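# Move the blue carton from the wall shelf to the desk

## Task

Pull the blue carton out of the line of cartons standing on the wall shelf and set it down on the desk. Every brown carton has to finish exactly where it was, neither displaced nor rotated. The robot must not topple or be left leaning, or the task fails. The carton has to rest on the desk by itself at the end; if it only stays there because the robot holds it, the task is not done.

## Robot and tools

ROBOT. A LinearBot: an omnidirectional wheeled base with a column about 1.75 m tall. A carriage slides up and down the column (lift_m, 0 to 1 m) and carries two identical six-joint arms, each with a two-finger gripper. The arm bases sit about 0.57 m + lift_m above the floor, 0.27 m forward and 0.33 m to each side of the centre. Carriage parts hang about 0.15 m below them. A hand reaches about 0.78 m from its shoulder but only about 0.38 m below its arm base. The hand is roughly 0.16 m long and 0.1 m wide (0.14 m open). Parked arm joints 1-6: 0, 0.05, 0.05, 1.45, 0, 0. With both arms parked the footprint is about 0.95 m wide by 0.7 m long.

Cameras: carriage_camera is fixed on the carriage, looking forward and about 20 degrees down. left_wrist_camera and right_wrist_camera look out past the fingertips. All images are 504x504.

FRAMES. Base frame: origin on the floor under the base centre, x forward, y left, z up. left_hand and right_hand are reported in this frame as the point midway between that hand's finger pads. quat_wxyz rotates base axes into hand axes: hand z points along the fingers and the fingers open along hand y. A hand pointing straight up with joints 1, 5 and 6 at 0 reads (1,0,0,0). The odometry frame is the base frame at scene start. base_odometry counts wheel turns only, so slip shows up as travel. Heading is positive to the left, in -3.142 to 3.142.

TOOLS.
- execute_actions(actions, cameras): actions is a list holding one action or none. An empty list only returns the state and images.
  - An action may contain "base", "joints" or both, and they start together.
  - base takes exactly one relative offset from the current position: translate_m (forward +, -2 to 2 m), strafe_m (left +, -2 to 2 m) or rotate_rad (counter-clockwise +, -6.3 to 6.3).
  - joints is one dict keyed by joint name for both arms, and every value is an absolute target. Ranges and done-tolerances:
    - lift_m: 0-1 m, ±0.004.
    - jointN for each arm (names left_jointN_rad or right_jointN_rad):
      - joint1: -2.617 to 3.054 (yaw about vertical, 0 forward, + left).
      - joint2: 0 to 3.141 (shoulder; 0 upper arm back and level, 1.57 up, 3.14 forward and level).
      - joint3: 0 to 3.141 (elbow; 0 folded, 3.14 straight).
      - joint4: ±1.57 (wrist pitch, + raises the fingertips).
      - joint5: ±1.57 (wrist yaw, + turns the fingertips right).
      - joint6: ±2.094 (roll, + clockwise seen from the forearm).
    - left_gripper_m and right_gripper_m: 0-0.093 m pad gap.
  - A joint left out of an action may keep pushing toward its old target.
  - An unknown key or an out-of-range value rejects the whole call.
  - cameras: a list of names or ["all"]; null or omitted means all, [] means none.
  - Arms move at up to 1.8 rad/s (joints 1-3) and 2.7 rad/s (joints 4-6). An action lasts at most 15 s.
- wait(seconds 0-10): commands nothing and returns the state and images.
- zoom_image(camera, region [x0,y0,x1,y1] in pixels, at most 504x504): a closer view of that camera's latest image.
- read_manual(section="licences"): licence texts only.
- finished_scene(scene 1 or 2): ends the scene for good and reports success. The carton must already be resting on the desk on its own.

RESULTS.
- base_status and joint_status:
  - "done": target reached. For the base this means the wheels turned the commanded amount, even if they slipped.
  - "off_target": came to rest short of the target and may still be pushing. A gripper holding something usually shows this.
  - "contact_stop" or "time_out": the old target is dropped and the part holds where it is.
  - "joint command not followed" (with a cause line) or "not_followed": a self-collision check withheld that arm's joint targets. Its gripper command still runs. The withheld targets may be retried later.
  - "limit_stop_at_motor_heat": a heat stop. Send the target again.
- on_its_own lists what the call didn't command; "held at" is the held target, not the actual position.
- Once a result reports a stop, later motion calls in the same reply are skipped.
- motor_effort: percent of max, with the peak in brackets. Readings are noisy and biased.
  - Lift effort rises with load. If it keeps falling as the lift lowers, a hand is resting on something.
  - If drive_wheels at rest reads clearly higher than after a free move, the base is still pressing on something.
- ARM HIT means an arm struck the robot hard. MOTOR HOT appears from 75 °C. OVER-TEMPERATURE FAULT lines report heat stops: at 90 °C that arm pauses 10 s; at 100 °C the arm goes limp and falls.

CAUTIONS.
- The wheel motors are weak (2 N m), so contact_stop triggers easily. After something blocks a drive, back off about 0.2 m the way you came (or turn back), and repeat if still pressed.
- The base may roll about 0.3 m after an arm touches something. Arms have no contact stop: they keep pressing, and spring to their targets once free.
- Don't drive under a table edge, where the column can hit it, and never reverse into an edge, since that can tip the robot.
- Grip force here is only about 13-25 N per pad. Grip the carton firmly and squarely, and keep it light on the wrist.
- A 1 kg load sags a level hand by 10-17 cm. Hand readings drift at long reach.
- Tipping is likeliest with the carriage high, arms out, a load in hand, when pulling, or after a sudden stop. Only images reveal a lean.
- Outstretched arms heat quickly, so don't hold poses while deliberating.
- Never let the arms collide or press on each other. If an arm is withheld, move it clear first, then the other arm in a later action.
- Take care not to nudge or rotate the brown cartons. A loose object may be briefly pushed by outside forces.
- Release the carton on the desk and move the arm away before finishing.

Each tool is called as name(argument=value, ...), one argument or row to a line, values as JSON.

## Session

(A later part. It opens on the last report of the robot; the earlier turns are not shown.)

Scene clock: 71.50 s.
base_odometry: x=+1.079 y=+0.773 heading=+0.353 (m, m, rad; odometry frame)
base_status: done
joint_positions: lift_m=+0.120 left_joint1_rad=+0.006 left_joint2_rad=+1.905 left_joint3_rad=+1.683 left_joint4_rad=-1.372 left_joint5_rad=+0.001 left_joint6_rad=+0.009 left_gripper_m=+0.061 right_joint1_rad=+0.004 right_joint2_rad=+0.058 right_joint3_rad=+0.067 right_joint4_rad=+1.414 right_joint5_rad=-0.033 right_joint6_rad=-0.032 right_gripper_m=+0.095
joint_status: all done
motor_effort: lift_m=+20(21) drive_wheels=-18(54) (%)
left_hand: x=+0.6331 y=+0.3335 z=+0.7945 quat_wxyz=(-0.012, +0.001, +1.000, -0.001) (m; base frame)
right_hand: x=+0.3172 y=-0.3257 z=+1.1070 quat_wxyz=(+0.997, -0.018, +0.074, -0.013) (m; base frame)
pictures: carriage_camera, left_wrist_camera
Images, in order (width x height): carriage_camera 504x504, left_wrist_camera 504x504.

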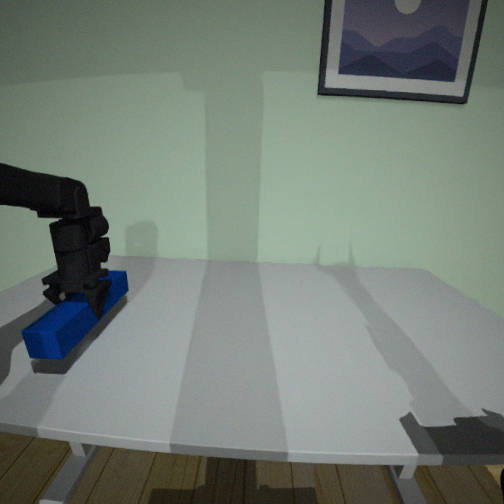

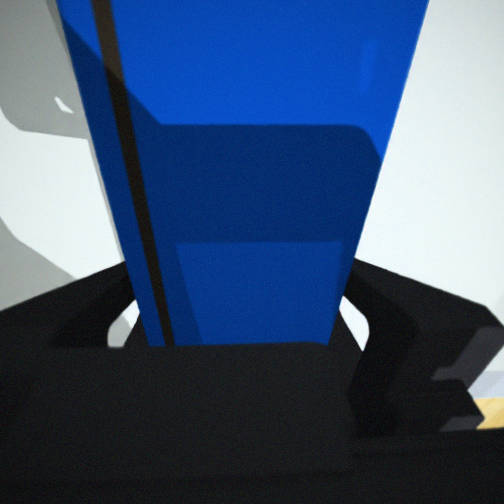

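About 3 cm above.

execute_actions(
  actions=[
    {"joints":{"lift_m":0.095}},
  ],
  cameras=["carriage_camera"],
)

Scene clock: 72.30 s.
base_odometry: x=+1.079 y=+0.773 heading=+0.353 (m, m, rad; odometry frame)
base_status: not commanded
joint_positions: lift_m=+0.095 left_joint1_rad=+0.006 left_joint2_rad=+1.910 left_joint3_rad=+1.683 left_joint4_rad=-1.372 left_joint5_rad=+0.001 left_joint6_rad=+0.009 left_gripper_m=+0.061 right_joint1_rad=+0.004 right_joint2_rad=+0.058 right_joint3_rad=+0.067 right_joint4_rad=+1.414 right_joint5_rad=-0.033 right_joint6_rad=-0.032 right_gripper_m=+0.095
joint_status: all done
motor_effort: lift_m=+21(22) drive_wheels=-17(20) (%)
left_hand: x=+0.6331 y=+0.3335 z=+0.7679 quat_wxyz=(-0.014, +0.001, +1.000, -0.001) (m; base frame)
right_hand: x=+0.3172 y=-0.3257 z=+1.0820 quat_wxyz=(+0.997, -0.018, +0.074, -0.013) (m; base frame)
pictures: carriage_camera
Images, in order (width x height): carriage_camera 504x504.

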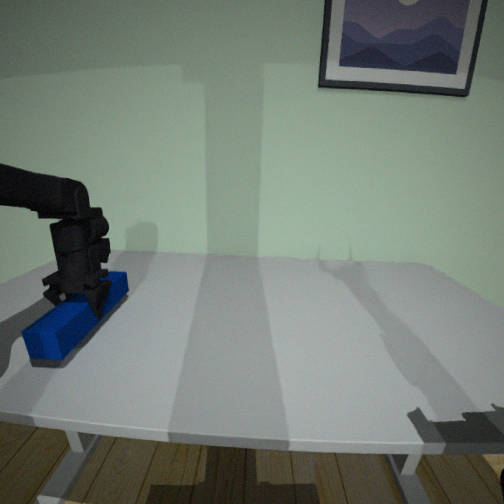

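execute_actions(
  actions=[
    {"joints":{"lift_m":0.08}},
  ],
  cameras=["carriage_camera"],
)

execute_actions(
  actions=[
    {"joints":{"left_gripper_m":0.09}},
  ],
  cameras=[],
)

execute_actions(
  actions=[
    {"joints":{"lift_m":0.25}},
  ],
  cameras=[],
)

execute_actions(
  actions=[
    {"base":{"translate_m":-0.4},"joints":{"left_joint2_rad":0.05,"left_joint3_rad":0.05,"left_joint4_rad":1.45}},
  ],
  cameras=["carriage_camera"],
)

Scene clock: 73.43 s.
base_odometry: x=+1.079 y=+0.773 heading=+0.353 (m, m, rad; odometry frame)
base_status: not commanded
joint_positions: lift_m=+0.080 left_joint1_rad=+0.006 left_joint2_rad=+1.911 left_joint3_rad=+1.683 left_joint4_rad=-1.372 left_joint5_rad=+0.001 left_joint6_rad=+0.009 left_gripper_m=+0.061 right_joint1_rad=+0.004 right_joint2_rad=+0.058 right_joint3_rad=+0.067 right_joint4_rad=+1.414 right_joint5_rad=-0.033 right_joint6_rad=-0.032 right_gripper_m=+0.095
joint_status: all done
motor_effort: lift_m=+21(21) drive_wheels=-17(17) (%)
left_hand: x=+0.6331 y=+0.3335 z=+0.7524 quat_wxyz=(-0.015, +0.001, +1.000, -0.001) (m; base frame)
right_hand: x=+0.3172 y=-0.3257 z=+1.0670 quat_wxyz=(+0.997, -0.018, +0.074, -0.013) (m; base frame)
pictures: carriage_camera
Images, in order (width x height): carriage_camera 504x504.

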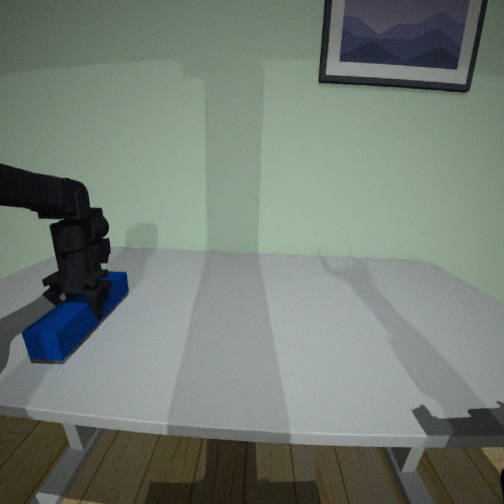

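Scene clock: 74.13 s.
base_odometry: x=+1.079 y=+0.773 heading=+0.353 (m, m, rad; odometry frame)
base_status: not commanded
joint_positions: lift_m=+0.080 left_joint1_rad=+0.006 left_joint2_rad=+1.911 left_joint3_rad=+1.683 left_joint4_rad=-1.372 left_joint5_rad=+0.001 left_joint6_rad=+0.009 left_gripper_m=+0.090 right_joint1_rad=+0.004 right_joint2_rad=+0.058 right_joint3_rad=+0.067 right_joint4_rad=+1.414 right_joint5_rad=-0.033 right_joint6_rad=-0.032 right_gripper_m=+0.095
joint_status: all done
motor_effort: lift_m=+21(20) drive_wheels=-15(14) (%)
left_hand: x=+0.6331 y=+0.3335 z=+0.7524 quat_wxyz=(-0.015, +0.001, +1.000, -0.001) (m; base frame)
right_hand: x=+0.3172 y=-0.3257 z=+1.0670 quat_wxyz=(+0.997, -0.018, +0.074, -0.013) (m; base frame)
pictures: none
No camera images: the call's "cameras" was empty. Leave "cameras" out to get every camera's image.

Scene clock: 75.33 s.
base_odometry: x=+1.079 y=+0.773 heading=+0.353 (m, m, rad; odometry frame)
base_status: not commanded
joint_positions: lift_m=+0.250 left_joint1_rad=+0.006 left_joint2_rad=+1.905 left_joint3_rad=+1.683 left_joint4_rad=-1.372 left_joint5_rad=+0.001 left_joint6_rad=+0.009 left_gripper_m=+0.090 right_joint1_rad=+0.004 right_joint2_rad=+0.058 right_joint3_rad=+0.067 right_joint4_rad=+1.414 right_joint5_rad=-0.033 right_joint6_rad=-0.032 right_gripper_m=+0.095
joint_status: all done
motor_effort: lift_m=+27(33) drive_wheels=-12(14) (%)
left_hand: x=+0.6331 y=+0.3335 z=+0.9239 quat_wxyz=(-0.012, +0.001, +1.000, -0.001) (m; base frame)
right_hand: x=+0.3171 y=-0.3257 z=+1.2365 quat_wxyz=(+0.997, -0.018, +0.073, -0.013) (m; base frame)
pictures: none
No camera images: the call's "cameras" was empty. Leave "cameras" out to get every camera's image.

Scene clock: 78.23 s.
base_odometry: x=+0.704 y=+0.634 heading=+0.354 (m, m, rad; odometry frame)
base_status: done
joint_positions: lift_m=+0.250 left_joint1_rad=+0.005 left_joint2_rad=+0.054 left_joint3_rad=+0.070 left_joint4_rad=+1.453 left_joint5_rad=+0.001 left_joint6_rad=+0.009 left_gripper_m=+0.090 right_joint1_rad=+0.004 right_joint2_rad=+0.058 right_joint3_rad=+0.067 right_joint4_rad=+1.414 right_joint5_rad=-0.033 right_joint6_rad=-0.032 right_gripper_m=+0.095
joint_status: all done
motor_effort: lift_m=+26(26) drive_wheels=-17(65) (%)
left_hand: x=+0.3055 y=+0.3314 z=+1.2386 quat_wxyz=(+0.999, +0.001, +0.051, +0.007) (m; base frame)
right_hand: x=+0.3172 y=-0.3257 z=+1.2364 quat_wxyz=(+0.997, -0.018, +0.074, -0.013) (m; base frame)
pictures: carriage_camera
Images, in order (width x height): carriage_camera 504x504.

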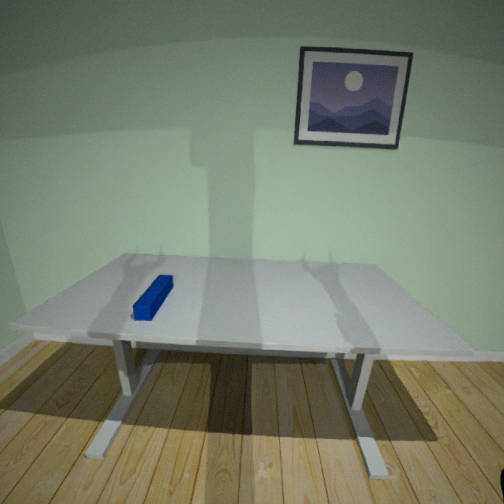

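finished_scene(
  scene=1,
)

The scene is finished: the task was done.


## Next scene

The same job, from a new start.

execute_actions(
  actions=[],
  cameras=["carriage_camera"],
)

Scene clock: 0.00 s.
base_odometry: x=+0.000 y=+0.000 heading=+0.000 (m, m, rad; odometry frame)
base_status: not commanded
joint_positions: lift_m=+0.297 left_joint1_rad=-0.014 left_joint2_rad=+0.078 left_joint3_rad=+0.062 left_joint4_rad=+1.438 left_joint5_rad=+0.011 left_joint6_rad=-0.022 left_gripper_m=+0.095 right_joint1_rad=-0.023 right_joint2_rad=+0.059 right_joint3_rad=+0.051 right_joint4_rad=+1.462 right_joint5_rad=+0.047 right_joint6_rad=-0.014 right_gripper_m=+0.095
joint_status: not commanded
motor_effort: lift_m=+25 drive_wheels=-5 (%)
left_hand: x=+0.3189 y=+0.3291 z=+1.2829 quat_wxyz=(+0.997, +0.005, +0.074, -0.018) (m; base frame)
right_hand: x=+0.3103 y=-0.3404 z=+1.2808 quat_wxyz=(+0.998, +0.024, +0.058, -0.020) (m; base frame)
pictures: carriage_camera
Images, in order (width x height): carriage_camera 504x504.

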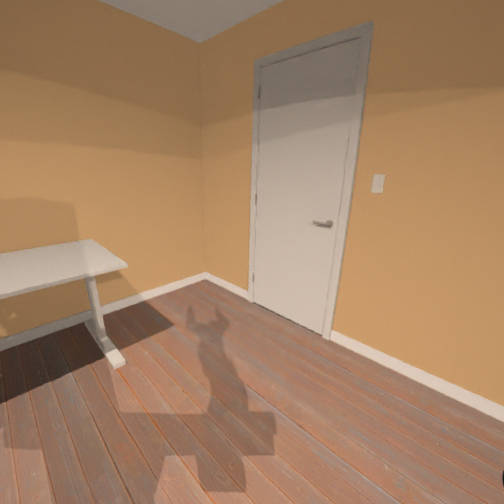

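execute_actions(
  actions=[
    {"base":{"rotate_rad":-2.29},"joints":{"lift_m":0.6}},
  ],
  cameras=["carriage_camera"],
)

Scene clock: 3.97 s.
base_odometry: x=+0.000 y=+0.000 heading=-2.289 (m, m, rad; odometry frame)
base_status: done
joint_positions: lift_m=+0.600 left_joint1_rad=-0.014 left_joint2_rad=+0.078 left_joint3_rad=+0.062 left_joint4_rad=+1.434 left_joint5_rad=+0.011 left_joint6_rad=-0.022 left_gripper_m=+0.095 right_joint1_rad=-0.023 right_joint2_rad=+0.059 right_joint3_rad=+0.051 right_joint4_rad=+1.459 right_joint5_rad=+0.047 right_joint6_rad=-0.014 right_gripper_m=+0.095
joint_status: all done
motor_effort: lift_m=+26(32) drive_wheels=+15(52) (%)
left_hand: x=+0.3201 y=+0.3290 z=+1.5855 quat_wxyz=(+0.997, +0.005, +0.076, -0.018) (m; base frame)
right_hand: x=+0.3110 y=-0.3404 z=+1.5834 quat_wxyz=(+0.998, +0.024, +0.060, -0.020) (m; base frame)
pictures: carriage_camera
Images, in order (width x height): carriage_camera 504x504.

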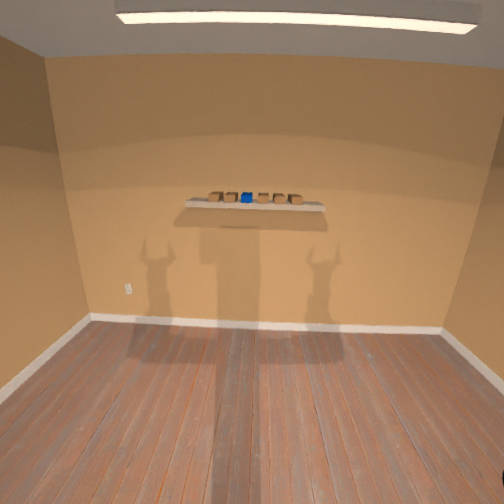

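execute_actions(
  actions=[
    {"base":{"rotate_rad":0.07}},
  ],
  cameras=[],
)

execute_actions(
  actions=[
    {"base":{"translate_m":1.0},"joints":{"left_joint2_rad":1.2,"left_joint3_rad":1.0,"left_joint4_rad":0.24,"left_joint5_rad":0,"left_joint1_rad":0,"left_joint6_rad":0,"left_gripper_m":0.09}},
  ],
  cameras=["carriage_camera"],
)

Scene clock: 5.43 s.
base_odometry: x=+0.000 y=+0.000 heading=-2.220 (m, m, rad; odometry frame)
base_status: done
joint_positions: lift_m=+0.600 left_joint1_rad=-0.014 left_joint2_rad=+0.078 left_joint3_rad=+0.062 left_joint4_rad=+1.435 left_joint5_rad=+0.011 left_joint6_rad=-0.022 left_gripper_m=+0.095 right_joint1_rad=-0.023 right_joint2_rad=+0.059 right_joint3_rad=+0.051 right_joint4_rad=+1.459 right_joint5_rad=+0.047 right_joint6_rad=-0.014 right_gripper_m=+0.095
joint_status: not commanded
motor_effort: lift_m=+27(27) drive_wheels=-19(29) (%)
left_hand: x=+0.3198 y=+0.3291 z=+1.5855 quat_wxyz=(+0.997, +0.005, +0.076, -0.018) (m; base frame)
right_hand: x=+0.3109 y=-0.3404 z=+1.5834 quat_wxyz=(+0.998, +0.024, +0.059, -0.020) (m; base frame)
pictures: none
No camera images: the call's "cameras" was empty. Leave "cameras" out to get every camera's image.

Scene clock: 9.83 s.
base_odometry: x=-0.606 y=-0.796 heading=-2.221 (m, m, rad; odometry frame)
base_status: done
joint_positions: lift_m=+0.600 left_joint1_rad=-0.009 left_joint2_rad=+1.200 left_joint3_rad=+0.970 left_joint4_rad=+0.228 left_joint5_rad=+0.005 left_joint6_rad=-0.004 left_gripper_m=+0.090 right_joint1_rad=-0.023 right_joint2_rad=+0.059 right_joint3_rad=+0.051 right_joint4_rad=+1.460 right_joint5_rad=+0.047 right_joint6_rad=-0.014 right_gripper_m=+0.095
joint_status: all done
motor_effort: lift_m=+27(27) drive_wheels=-14(61) (%)
left_hand: x=+0.7025 y=+0.3270 z=+1.5138 quat_wxyz=(+0.706, +0.003, +0.708, -0.006) (m; base frame)
right_hand: x=+0.3106 y=-0.3404 z=+1.5835 quat_wxyz=(+0.998, +0.024, +0.059, -0.020) (m; base frame)
pictures: carriage_camera
Images, in order (width x height): carriage_camera 504x504.

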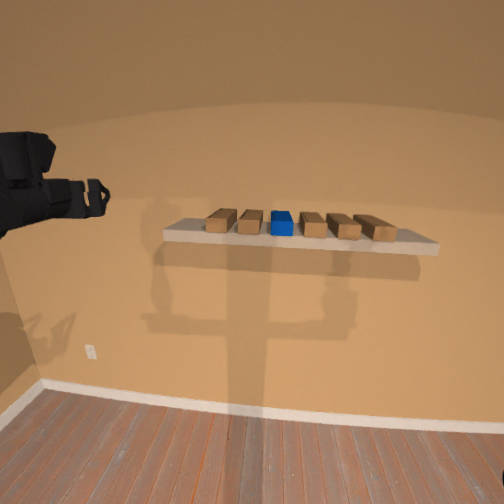

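execute_actions(
  actions=[
    {"base":{"rotate_rad":-0.1},"joints":{"left_gripper_m":0.093}},
  ],
  cameras=[],
)

execute_actions(
  actions=[
    {"base":{"strafe_m":-0.34},"joints":{"lift_m":0.5}},
  ],
  cameras=["carriage_camera","left_wrist_camera"],
)

Scene clock: 11.53 s.
base_odometry: x=-0.606 y=-0.796 heading=-2.321 (m, m, rad; odometry frame)
base_status: done
joint_positions: lift_m=+0.600 left_joint1_rad=-0.007 left_joint2_rad=+1.200 left_joint3_rad=+0.970 left_joint4_rad=+0.229 left_joint5_rad=+0.005 left_joint6_rad=-0.004 left_gripper_m=+0.093 right_joint1_rad=-0.023 right_joint2_rad=+0.059 right_joint3_rad=+0.051 right_joint4_rad=+1.459 right_joint5_rad=+0.047 right_joint6_rad=-0.014 right_gripper_m=+0.095
joint_status: all done
motor_effort: lift_m=+27(27) drive_wheels=-9(27) (%)
left_hand: x=+0.7025 y=+0.3277 z=+1.5140 quat_wxyz=(+0.707, +0.003, +0.708, -0.006) (m; base frame)
right_hand: x=+0.3108 y=-0.3404 z=+1.5835 quat_wxyz=(+0.998, +0.024, +0.059, -0.020) (m; base frame)
pictures: none
No camera images: the call's "cameras" was empty. Leave "cameras" out to get every camera's image.

Scene clock: 14.27 s.
base_odometry: x=-0.855 y=-0.564 heading=-2.320 (m, m, rad; odometry frame)
base_status: done
joint_positions: lift_m=+0.500 left_joint1_rad=-0.007 left_joint2_rad=+1.200 left_joint3_rad=+0.983 left_joint4_rad=+0.225 left_joint5_rad=+0.004 left_joint6_rad=-0.004 left_gripper_m=+0.093 right_joint1_rad=-0.023 right_joint2_rad=+0.059 right_joint3_rad=+0.051 right_joint4_rad=+1.459 right_joint5_rad=+0.047 right_joint6_rad=-0.014 right_gripper_m=+0.095
joint_status: all done
motor_effort: lift_m=+20(21) drive_wheels=-11(51) (%)
left_hand: x=+0.7024 y=+0.3278 z=+1.4201 quat_wxyz=(+0.710, +0.003, +0.704, -0.006) (m; base frame)
right_hand: x=+0.3108 y=-0.3404 z=+1.4841 quat_wxyz=(+0.998, +0.024, +0.059, -0.020) (m; base frame)
pictures: carriage_camera, left_wrist_camera
Images, in order (width x height): carriage_camera 504x504, left_wrist_camera 504x504.

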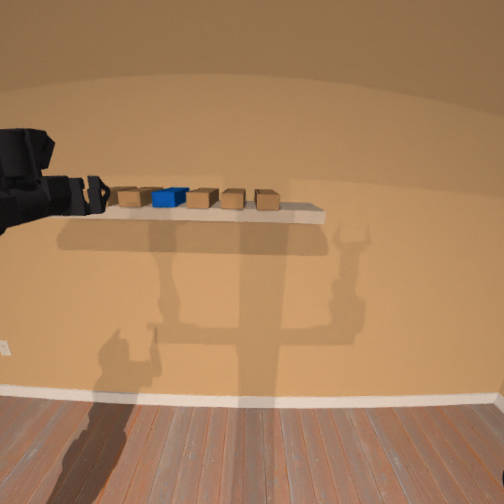

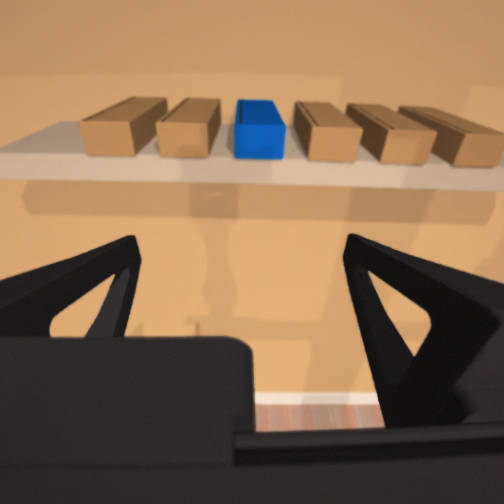

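execute_actions(
  actions=[
    {"base":{"strafe_m":-0.017},"joints":{"lift_m":0.8,"left_joint2_rad":1.9,"left_joint3_rad":1.7,"left_joint4_rad":-1.1}},
  ],
  cameras=[],
)

execute_actions(
  actions=[
    {"base":{"translate_m":0.4}},
  ],
  cameras=["carriage_camera","left_wrist_camera"],
)

Scene clock: 16.90 s.
base_odometry: x=-0.868 y=-0.553 heading=-2.320 (m, m, rad; odometry frame)
base_status: done
joint_positions: lift_m=+0.800 left_joint1_rad=-0.007 left_joint2_rad=+1.906 left_joint3_rad=+1.682 left_joint4_rad=-1.099 left_joint5_rad=+0.004 left_joint6_rad=-0.004 left_gripper_m=+0.093 right_joint1_rad=-0.023 right_joint2_rad=+0.059 right_joint3_rad=+0.051 right_joint4_rad=+1.460 right_joint5_rad=+0.047 right_joint6_rad=-0.014 right_gripper_m=+0.095
joint_status: all done
motor_effort: lift_m=+27(33) drive_wheels=-8(55) (%)
left_hand: x=+0.6993 y=+0.3278 z=+1.4804 quat_wxyz=(+0.123, +0.002, +0.992, -0.003) (m; base frame)
right_hand: x=+0.3107 y=-0.3404 z=+1.7834 quat_wxyz=(+0.998, +0.024, +0.059, -0.020) (m; base frame)
pictures: none
No camera images: the call's "cameras" was empty. Leave "cameras" out to get every camera's image.

Scene clock: 19.83 s.
base_odometry: x=-1.141 y=-0.845 heading=-2.321 (m, m, rad; odometry frame)
base_status: done
joint_positions: lift_m=+0.800 left_joint1_rad=-0.007 left_joint2_rad=+1.906 left_joint3_rad=+1.682 left_joint4_rad=-1.102 left_joint5_rad=+0.004 left_joint6_rad=-0.004 left_gripper_m=+0.093 right_joint1_rad=-0.023 right_joint2_rad=+0.059 right_joint3_rad=+0.051 right_joint4_rad=+1.460 right_joint5_rad=+0.047 right_joint6_rad=-0.014 right_gripper_m=+0.095
joint_status: not commanded
motor_effort: lift_m=+27(27) drive_wheels=-15(45) (%)
left_hand: x=+0.6987 y=+0.3278 z=+1.4803 quat_wxyz=(+0.122, +0.002, +0.993, -0.003) (m; base frame)
right_hand: x=+0.3107 y=-0.3404 z=+1.7834 quat_wxyz=(+0.998, +0.024, +0.059, -0.020) (m; base frame)
pictures: carriage_camera, left_wrist_camera
Images, in order (width x height): carriage_camera 504x504, left_wrist_camera 504x504.

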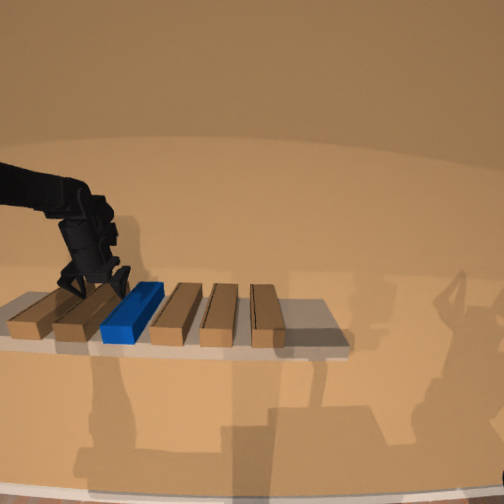

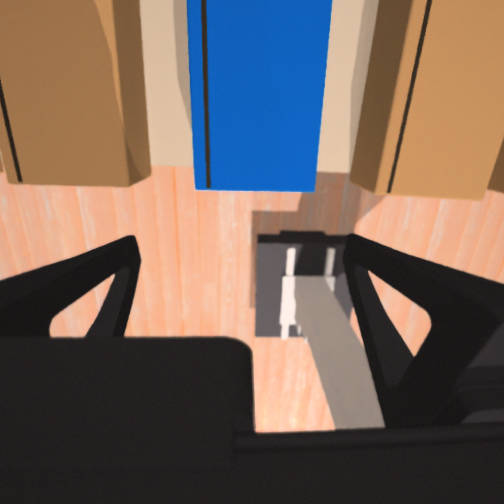

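execute_actions(
  actions=[
    {"base":{"strafe_m":-0.007}},
  ],
  cameras=[],
)

execute_actions(
  actions=[
    {"base":{"translate_m":0.13},"joints":{"lift_m":0.73}},
  ],
  cameras=["carriage_camera","left_wrist_camera"],
)

Scene clock: 21.03 s.
base_odometry: x=-1.146 y=-0.841 heading=-2.320 (m, m, rad; odometry frame)
base_status: done
joint_positions: lift_m=+0.800 left_joint1_rad=-0.004 left_joint2_rad=+1.906 left_joint3_rad=+1.682 left_joint4_rad=-1.102 left_joint5_rad=+0.004 left_joint6_rad=-0.004 left_gripper_m=+0.093 right_joint1_rad=-0.023 right_joint2_rad=+0.059 right_joint3_rad=+0.051 right_joint4_rad=+1.460 right_joint5_rad=+0.047 right_joint6_rad=-0.014 right_gripper_m=+0.095
joint_status: not commanded
motor_effort: lift_m=+27(27) drive_wheels=+8(18) (%)
left_hand: x=+0.6985 y=+0.3292 z=+1.4802 quat_wxyz=(+0.122, +0.000, +0.993, -0.003) (m; base frame)
right_hand: x=+0.3107 y=-0.3404 z=+1.7834 quat_wxyz=(+0.998, +0.024, +0.059, -0.020) (m; base frame)
pictures: none
No camera images: the call's "cameras" was empty. Leave "cameras" out to get every camera's image.

Scene clock: 22.77 s.
base_odometry: x=-1.235 y=-0.936 heading=-2.321 (m, m, rad; odometry frame)
base_status: done
joint_positions: lift_m=+0.730 left_joint1_rad=-0.004 left_joint2_rad=+1.904 left_joint3_rad=+1.682 left_joint4_rad=-1.105 left_joint5_rad=+0.004 left_joint6_rad=-0.004 left_gripper_m=+0.093 right_joint1_rad=-0.023 right_joint2_rad=+0.059 right_joint3_rad=+0.051 right_joint4_rad=+1.460 right_joint5_rad=+0.047 right_joint6_rad=-0.014 right_gripper_m=+0.095
joint_status: all done
motor_effort: lift_m=+21(22) drive_wheels=-13(50) (%)
left_hand: x=+0.6977 y=+0.3292 z=+1.4116 quat_wxyz=(+0.121, +0.000, +0.993, -0.003) (m; base frame)
right_hand: x=+0.3106 y=-0.3404 z=+1.7140 quat_wxyz=(+0.998, +0.024, +0.059, -0.020) (m; base frame)
pictures: carriage_camera, left_wrist_camera
Images, in order (width x height): carriage_camera 504x504, left_wrist_camera 504x504.

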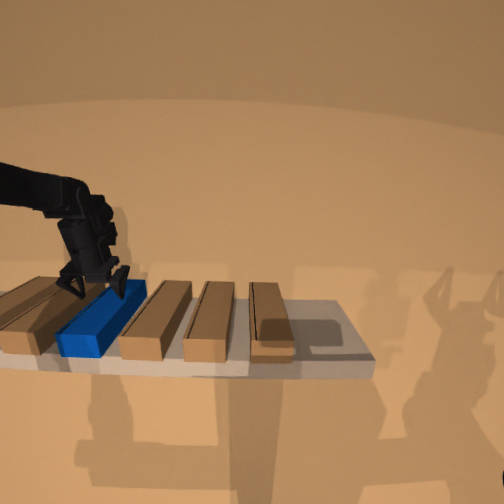

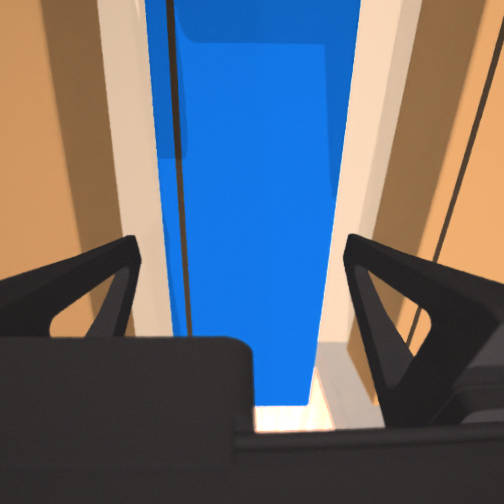

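execute_actions(
  actions=[
    {"base":{"strafe_m":-0.004}},
  ],
  cameras=[],
)

execute_actions(
  actions=[
    {"joints":{"lift_m":0.70}},
  ],
  cameras=["carriage_camera","left_wrist_camera"],
)

Scene clock: 23.93 s.
base_odometry: x=-1.237 y=-0.933 heading=-2.321 (m, m, rad; odometry frame)
base_status: done
joint_positions: lift_m=+0.730 left_joint1_rad=-0.003 left_joint2_rad=+1.904 left_joint3_rad=+1.682 left_joint4_rad=-1.105 left_joint5_rad=+0.004 left_joint6_rad=-0.004 left_gripper_m=+0.093 right_joint1_rad=-0.023 right_joint2_rad=+0.059 right_joint3_rad=+0.051 right_joint4_rad=+1.460 right_joint5_rad=+0.047 right_joint6_rad=-0.014 right_gripper_m=+0.095
joint_status: not commanded
motor_effort: lift_m=+21(21) drive_wheels=+8(13) (%)
left_hand: x=+0.6978 y=+0.3294 z=+1.4116 quat_wxyz=(+0.121, +0.000, +0.993, -0.003) (m; base frame)
right_hand: x=+0.3106 y=-0.3404 z=+1.7140 quat_wxyz=(+0.998, +0.024, +0.059, -0.020) (m; base frame)
pictures: none
No camera images: the call's "cameras" was empty. Leave "cameras" out to get every camera's image.

Scene clock: 24.57 s.
base_odometry: x=-1.237 y=-0.933 heading=-2.321 (m, m, rad; odometry frame)
base_status: not commanded
joint_positions: lift_m=+0.700 left_joint1_rad=-0.003 left_joint2_rad=+1.909 left_joint3_rad=+1.682 left_joint4_rad=-1.105 left_joint5_rad=+0.004 left_joint6_rad=-0.004 left_gripper_m=+0.093 right_joint1_rad=-0.023 right_joint2_rad=+0.059 right_joint3_rad=+0.051 right_joint4_rad=+1.460 right_joint5_rad=+0.047 right_joint6_rad=-0.014 right_gripper_m=+0.095
joint_status: all done
motor_effort: lift_m=+20(21) drive_wheels=+7(9) (%)
left_hand: x=+0.6979 y=+0.3294 z=+1.3795 quat_wxyz=(+0.119, +0.000, +0.993, -0.003) (m; base frame)
right_hand: x=+0.3106 y=-0.3404 z=+1.6841 quat_wxyz=(+0.998, +0.024, +0.059, -0.020) (m; base frame)
pictures: carriage_camera, left_wrist_camera
Images, in order (width x height): carriage_camera 504x504, left_wrist_camera 504x504.

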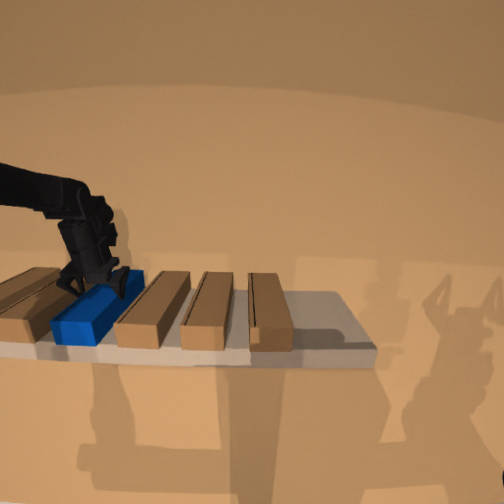

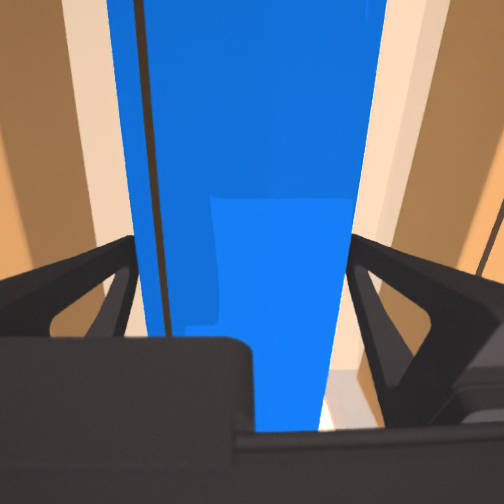

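Tips are already flanking it.

execute_actions(
  actions=[
    {"joints":{"lift_m":0.68}},
  ],
  cameras=[],
)

execute_actions(
  actions=[
    {"joints":{"left_gripper_m":0.0}},
  ],
  cameras=[],
)

execute_actions(
  actions=[
    {"joints":{"lift_m":0.78}},
  ],
  cameras=["carriage_camera","left_wrist_camera"],
)

Scene clock: 25.50 s.
base_odometry: x=-1.237 y=-0.933 heading=-2.321 (m, m, rad; odometry frame)
base_status: not commanded
joint_positions: lift_m=+0.680 left_joint1_rad=-0.003 left_joint2_rad=+1.910 left_joint3_rad=+1.682 left_joint4_rad=-1.105 left_joint5_rad=+0.004 left_joint6_rad=-0.004 left_gripper_m=+0.093 right_joint1_rad=-0.023 right_joint2_rad=+0.059 right_joint3_rad=+0.051 right_joint4_rad=+1.460 right_joint5_rad=+0.047 right_joint6_rad=-0.014 right_gripper_m=+0.095
joint_status: all done
motor_effort: lift_m=+20(20) drive_wheels=+6(6) (%)
left_hand: x=+0.6980 y=+0.3294 z=+1.3594 quat_wxyz=(+0.119, +0.000, +0.993, -0.003) (m; base frame)
right_hand: x=+0.3106 y=-0.3404 z=+1.6641 quat_wxyz=(+0.998, +0.024, +0.059, -0.020) (m; base frame)
pictures: none
No camera images: the call's "cameras" was empty. Leave "cameras" out to get every camera's image.

Scene clock: 26.23 s.
base_odometry: x=-1.237 y=-0.933 heading=-2.321 (m, m, rad; odometry frame)
base_status: not commanded
joint_positions: lift_m=+0.680 left_joint1_rad=-0.003 left_joint2_rad=+1.910 left_joint3_rad=+1.682 left_joint4_rad=-1.105 left_joint5_rad=+0.004 left_joint6_rad=-0.004 left_gripper_m=+0.086 right_joint1_rad=-0.023 right_joint2_rad=+0.059 right_joint3_rad=+0.051 right_joint4_rad=+1.460 right_joint5_rad=+0.047 right_joint6_rad=-0.014 right_gripper_m=+0.095
joint_status: left_gripper_m off_target (ended at +0.086, target +0.000)
motor_effort: lift_m=+21(21) drive_wheels=+5(6) (%)
left_hand: x=+0.6980 y=+0.3294 z=+1.3594 quat_wxyz=(+0.119, +0.000, +0.993, -0.003) (m; base frame)
right_hand: x=+0.3106 y=-0.3404 z=+1.6641 quat_wxyz=(+0.998, +0.024, +0.059, -0.020) (m; base frame)
pictures: none
No camera images: the call's "cameras" was empty. Leave "cameras" out to get every camera's image.

Scene clock: 27.17 s.
base_odometry: x=-1.237 y=-0.933 heading=-2.321 (m, m, rad; odometry frame)
base_status: not commanded
joint_positions: lift_m=+0.780 left_joint1_rad=-0.003 left_joint2_rad=+1.909 left_joint3_rad=+1.682 left_joint4_rad=-1.105 left_joint5_rad=+0.004 left_joint6_rad=-0.004 left_gripper_m=+0.086 right_joint1_rad=-0.023 right_joint2_rad=+0.059 right_joint3_rad=+0.051 right_joint4_rad=+1.460 right_joint5_rad=+0.047 right_joint6_rad=-0.014 right_gripper_m=+0.095
joint_status: all done
motor_effort: lift_m=+27(32) drive_wheels=+4(5) (%)
left_hand: x=+0.6979 y=+0.3294 z=+1.4592 quat_wxyz=(+0.119, +0.000, +0.993, -0.003) (m; base frame)
right_hand: x=+0.3107 y=-0.3404 z=+1.7634 quat_wxyz=(+0.998, +0.024, +0.059, -0.020) (m; base frame)
pictures: carriage_camera, left_wrist_camera
Images, in order (width x height): carriage_camera 504x504, left_wrist_camera 504x504.

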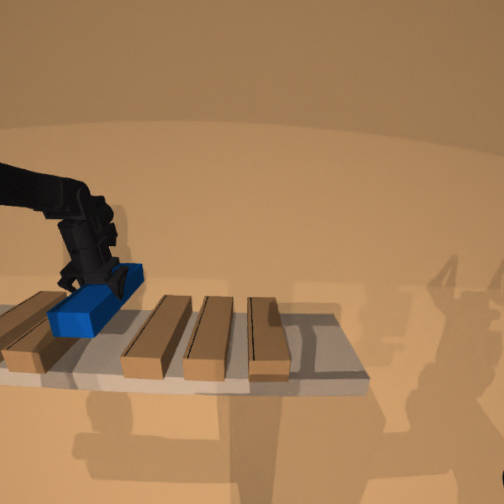

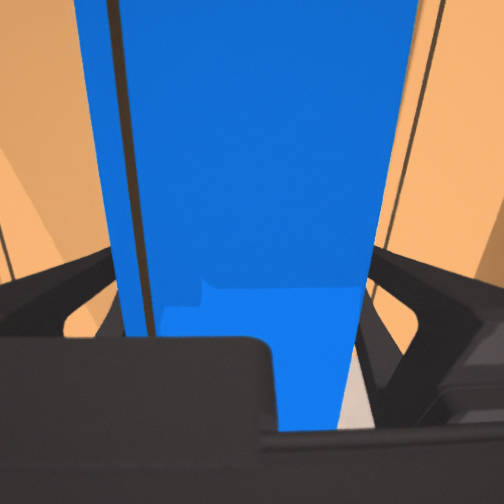

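execute_actions(
  actions=[
    {"base":{"translate_m":-1.5}},
  ],
  cameras=[],
)

execute_actions(
  actions=[
    {"base":{"rotate_rad":3.14},"joints":{"lift_m":0.3}},
  ],
  cameras=["carriage_camera"],
)

execute_actions(
  actions=[
    {"base":{"translate_m":0.7}},
  ],
  cameras=["carriage_camera"],
)

Scene clock: 33.03 s.
base_odometry: x=-0.215 y=+0.165 heading=-2.320 (m, m, rad; odometry frame)
base_status: done
joint_positions: lift_m=+0.780 left_joint1_rad=-0.003 left_joint2_rad=+1.909 left_joint3_rad=+1.682 left_joint4_rad=-1.105 left_joint5_rad=+0.004 left_joint6_rad=-0.004 left_gripper_m=+0.086 right_joint1_rad=-0.023 right_joint2_rad=+0.059 right_joint3_rad=+0.051 right_joint4_rad=+1.459 right_joint5_rad=+0.047 right_joint6_rad=-0.014 right_gripper_m=+0.095
joint_status: not commanded
motor_effort: lift_m=+27(27) drive_wheels=-8(62) (%)
left_hand: x=+0.6979 y=+0.3294 z=+1.4592 quat_wxyz=(+0.119, +0.000, +0.993, -0.002) (m; base frame)
right_hand: x=+0.3108 y=-0.3404 z=+1.7634 quat_wxyz=(+0.998, +0.024, +0.059, -0.020) (m; base frame)
pictures: none
No camera images: the call's "cameras" was empty. Leave "cameras" out to get every camera's image.

Scene clock: 37.30 s.
base_odometry: x=-0.215 y=+0.165 heading=+0.819 (m, m, rad; odometry frame)
base_status: done
joint_positions: lift_m=+0.300 left_joint1_rad=+0.009 left_joint2_rad=+1.921 left_joint3_rad=+1.682 left_joint4_rad=-1.102 left_joint5_rad=+0.001 left_joint6_rad=-0.004 left_gripper_m=+0.086 right_joint1_rad=-0.023 right_joint2_rad=+0.059 right_joint3_rad=+0.051 right_joint4_rad=+1.456 right_joint5_rad=+0.047 right_joint6_rad=-0.014 right_gripper_m=+0.095
joint_status: all done
motor_effort: lift_m=+21(20) drive_wheels=+16(61) (%)
left_hand: x=+0.6987 y=+0.3352 z=+0.9751 quat_wxyz=(+0.114, -0.007, +0.993, +0.000) (m; base frame)
right_hand: x=+0.3118 y=-0.3404 z=+1.2839 quat_wxyz=(+0.998, +0.024, +0.061, -0.020) (m; base frame)
pictures: carriage_camera
Images, in order (width x height): carriage_camera 504x504.

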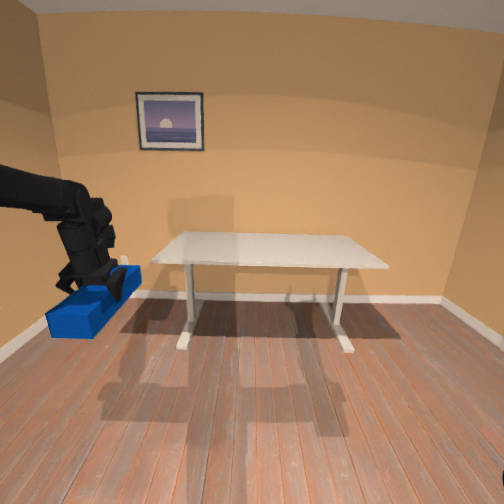

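Scene clock: 40.93 s.
base_odometry: x=+0.262 y=+0.677 heading=+0.820 (m, m, rad; odometry frame)
base_status: done
joint_positions: lift_m=+0.300 left_joint1_rad=+0.007 left_joint2_rad=+1.919 left_joint3_rad=+1.682 left_joint4_rad=-1.105 left_joint5_rad=+0.001 left_joint6_rad=-0.004 left_gripper_m=+0.086 right_joint1_rad=-0.023 right_joint2_rad=+0.059 right_joint3_rad=+0.051 right_joint4_rad=+1.457 right_joint5_rad=+0.047 right_joint6_rad=-0.014 right_gripper_m=+0.095
joint_status: not commanded
motor_effort: lift_m=+21(21) drive_wheels=-17(58) (%)
left_hand: x=+0.6979 y=+0.3344 z=+0.9757 quat_wxyz=(+0.114, -0.006, +0.993, +0.000) (m; base frame)
right_hand: x=+0.3113 y=-0.3404 z=+1.2840 quat_wxyz=(+0.998, +0.024, +0.060, -0.020) (m; base frame)
pictures: carriage_camera
Images, in order (width x height): carriage_camera 504x504.

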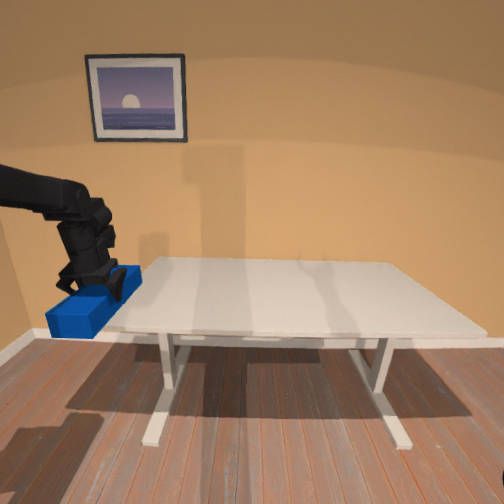

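Same geometry as before (total 1.23 m).

execute_actions(
  actions=[
    {"base":{"translate_m":0.5},"joints":{"lift_m":0.12}},
  ],
  cameras=["carriage_camera"],
)

execute_actions(
  actions=[
    {"joints":{"lift_m":0.09}},
  ],
  cameras=["carriage_camera"],
)

Scene clock: 44.53 s.
base_odometry: x=+0.603 y=+1.043 heading=+0.821 (m, m, rad; odometry frame)
base_status: done
joint_positions: lift_m=+0.120 left_joint1_rad=+0.007 left_joint2_rad=+1.907 left_joint3_rad=+1.682 left_joint4_rad=-1.110 left_joint5_rad=+0.001 left_joint6_rad=-0.004 left_gripper_m=+0.086 right_joint1_rad=-0.023 right_joint2_rad=+0.059 right_joint3_rad=+0.051 right_joint4_rad=+1.459 right_joint5_rad=+0.047 right_joint6_rad=-0.014 right_gripper_m=+0.095
joint_status: all done
motor_effort: lift_m=+21(21) drive_wheels=-18(58) (%)
left_hand: x=+0.6967 y=+0.3341 z=+0.8003 quat_wxyz=(+0.118, -0.005, +0.993, +0.000) (m; base frame)
right_hand: x=+0.3110 y=-0.3404 z=+1.1040 quat_wxyz=(+0.998, +0.024, +0.060, -0.020) (m; base frame)
pictures: carriage_camera
Images, in order (width x height): carriage_camera 504x504.

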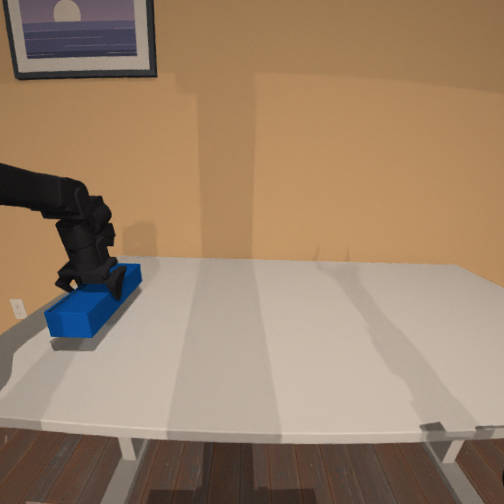

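Scene clock: 45.17 s.
base_odometry: x=+0.603 y=+1.043 heading=+0.821 (m, m, rad; odometry frame)
base_status: not commanded
joint_positions: lift_m=+0.090 left_joint1_rad=+0.007 left_joint2_rad=+1.911 left_joint3_rad=+1.682 left_joint4_rad=-1.110 left_joint5_rad=+0.001 left_joint6_rad=-0.004 left_gripper_m=+0.086 right_joint1_rad=-0.023 right_joint2_rad=+0.059 right_joint3_rad=+0.051 right_joint4_rad=+1.459 right_joint5_rad=+0.047 right_joint6_rad=-0.014 right_gripper_m=+0.095
joint_status: all done
motor_effort: lift_m=+21(21) drive_wheels=-15(18) (%)
left_hand: x=+0.6967 y=+0.3341 z=+0.7688 quat_wxyz=(+0.116, -0.005, +0.993, +0.000) (m; base frame)
right_hand: x=+0.3110 y=-0.3404 z=+1.0740 quat_wxyz=(+0.998, +0.024, +0.060, -0.020) (m; base frame)
pictures: carriage_camera
Images, in order (width x height): carriage_camera 504x504.

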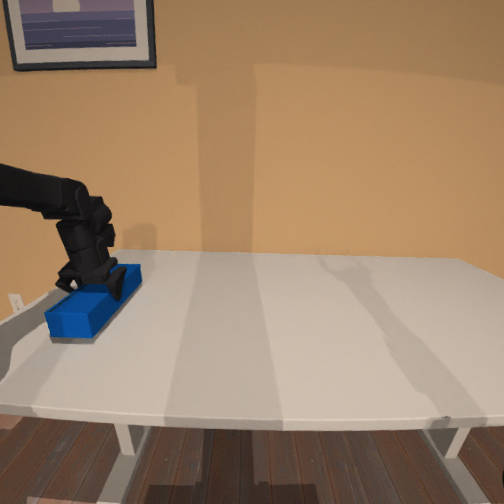

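execute_actions(
  actions=[
    {"joints":{"lift_m":0.075}},
  ],
  cameras=["carriage_camera"],
)

execute_actions(
  actions=[
    {"joints":{"left_gripper_m":0.093}},
  ],
  cameras=[],
)

execute_actions(
  actions=[
    {"joints":{"lift_m":0.25}},
  ],
  cameras=[],
)

execute_actions(
  actions=[
    {"base":{"translate_m":-0.4},"joints":{"left_joint2_rad":0.05,"left_joint3_rad":0.05,"left_joint4_rad":1.45}},
  ],
  cameras=["carriage_camera"],
)

Scene clock: 46.40 s.
base_odometry: x=+0.603 y=+1.043 heading=+0.821 (m, m, rad; odometry frame)
base_status: not commanded
joint_positions: lift_m=+0.075 left_joint1_rad=+0.007 left_joint2_rad=+1.913 left_joint3_rad=+1.682 left_joint4_rad=-1.110 left_joint5_rad=+0.001 left_joint6_rad=-0.004 left_gripper_m=+0.086 right_joint1_rad=-0.023 right_joint2_rad=+0.059 right_joint3_rad=+0.051 right_joint4_rad=+1.459 right_joint5_rad=+0.047 right_joint6_rad=-0.014 right_gripper_m=+0.095
joint_status: all done
motor_effort: lift_m=+21(22) drive_wheels=-14(16) (%)
left_hand: x=+0.6969 y=+0.3341 z=+0.7530 quat_wxyz=(+0.115, -0.005, +0.993, +0.000) (m; base frame)
right_hand: x=+0.3110 y=-0.3404 z=+1.0590 quat_wxyz=(+0.998, +0.024, +0.060, -0.020) (m; base frame)
pictures: carriage_camera
Images, in order (width x height): carriage_camera 504x504.

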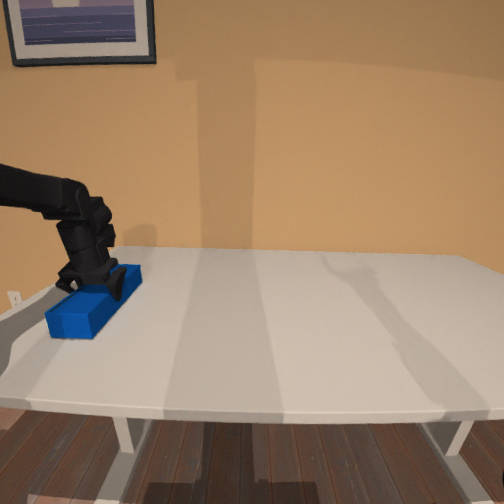

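Scene clock: 47.13 s.
base_odometry: x=+0.603 y=+1.043 heading=+0.821 (m, m, rad; odometry frame)
base_status: not commanded
joint_positions: lift_m=+0.075 left_joint1_rad=+0.007 left_joint2_rad=+1.913 left_joint3_rad=+1.682 left_joint4_rad=-1.110 left_joint5_rad=+0.001 left_joint6_rad=-0.004 left_gripper_m=+0.093 right_joint1_rad=-0.023 right_joint2_rad=+0.059 right_joint3_rad=+0.051 right_joint4_rad=+1.459 right_joint5_rad=+0.047 right_joint6_rad=-0.014 right_gripper_m=+0.095
joint_status: all done
motor_effort: lift_m=+20(21) drive_wheels=-15(14) (%)
left_hand: x=+0.6969 y=+0.3341 z=+0.7530 quat_wxyz=(+0.115, -0.005, +0.993, +0.000) (m; base frame)
right_hand: x=+0.3110 y=-0.3404 z=+1.0590 quat_wxyz=(+0.998, +0.024, +0.060, -0.020) (m; base frame)
pictures: none
No camera images: the call's "cameras" was empty. Leave "cameras" out to get every camera's image.

Scene clock: 48.37 s.
base_odometry: x=+0.603 y=+1.043 heading=+0.821 (m, m, rad; odometry frame)
base_status: not commanded
joint_positions: lift_m=+0.250 left_joint1_rad=+0.007 left_joint2_rad=+1.907 left_joint3_rad=+1.682 left_joint4_rad=-1.104 left_joint5_rad=+0.001 left_joint6_rad=-0.004 left_gripper_m=+0.093 right_joint1_rad=-0.023 right_joint2_rad=+0.059 right_joint3_rad=+0.051 right_joint4_rad=+1.459 right_joint5_rad=+0.047 right_joint6_rad=-0.014 right_gripper_m=+0.095
joint_status: all done
motor_effort: lift_m=+27(33) drive_wheels=-14(13) (%)
left_hand: x=+0.6982 y=+0.3341 z=+0.9300 quat_wxyz=(+0.121, -0.005, +0.993, +0.000) (m; base frame)
right_hand: x=+0.3110 y=-0.3404 z=+1.2334 quat_wxyz=(+0.998, +0.024, +0.060, -0.020) (m; base frame)
pictures: none
No camera images: the call's "cameras" was empty. Leave "cameras" out to get every camera's image.

Scene clock: 51.27 s.
base_odometry: x=+0.330 y=+0.750 heading=+0.822 (m, m, rad; odometry frame)
base_status: done
joint_positions: lift_m=+0.250 left_joint1_rad=+0.006 left_joint2_rad=+0.054 left_joint3_rad=+0.069 left_joint4_rad=+1.455 left_joint5_rad=+0.001 left_joint6_rad=-0.004 left_gripper_m=+0.093 right_joint1_rad=-0.023 right_joint2_rad=+0.059 right_joint3_rad=+0.051 right_joint4_rad=+1.458 right_joint5_rad=+0.047 right_joint6_rad=-0.014 right_gripper_m=+0.095
joint_status: all done
motor_effort: lift_m=+27(27) drive_wheels=-18(63) (%)
left_hand: x=+0.3052 y=+0.3315 z=+1.2384 quat_wxyz=(+0.999, +0.000, +0.050, +0.001) (m; base frame)
right_hand: x=+0.3111 y=-0.3404 z=+1.2334 quat_wxyz=(+0.998, +0.024, +0.060, -0.020) (m; base frame)
pictures: carriage_camera
Images, in order (width x height): carriage_camera 504x504.

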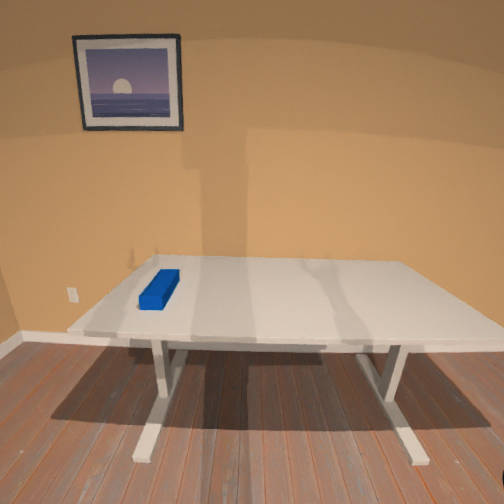

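finished_scene(
  scene=2,
)

The scene is finished: the task was done.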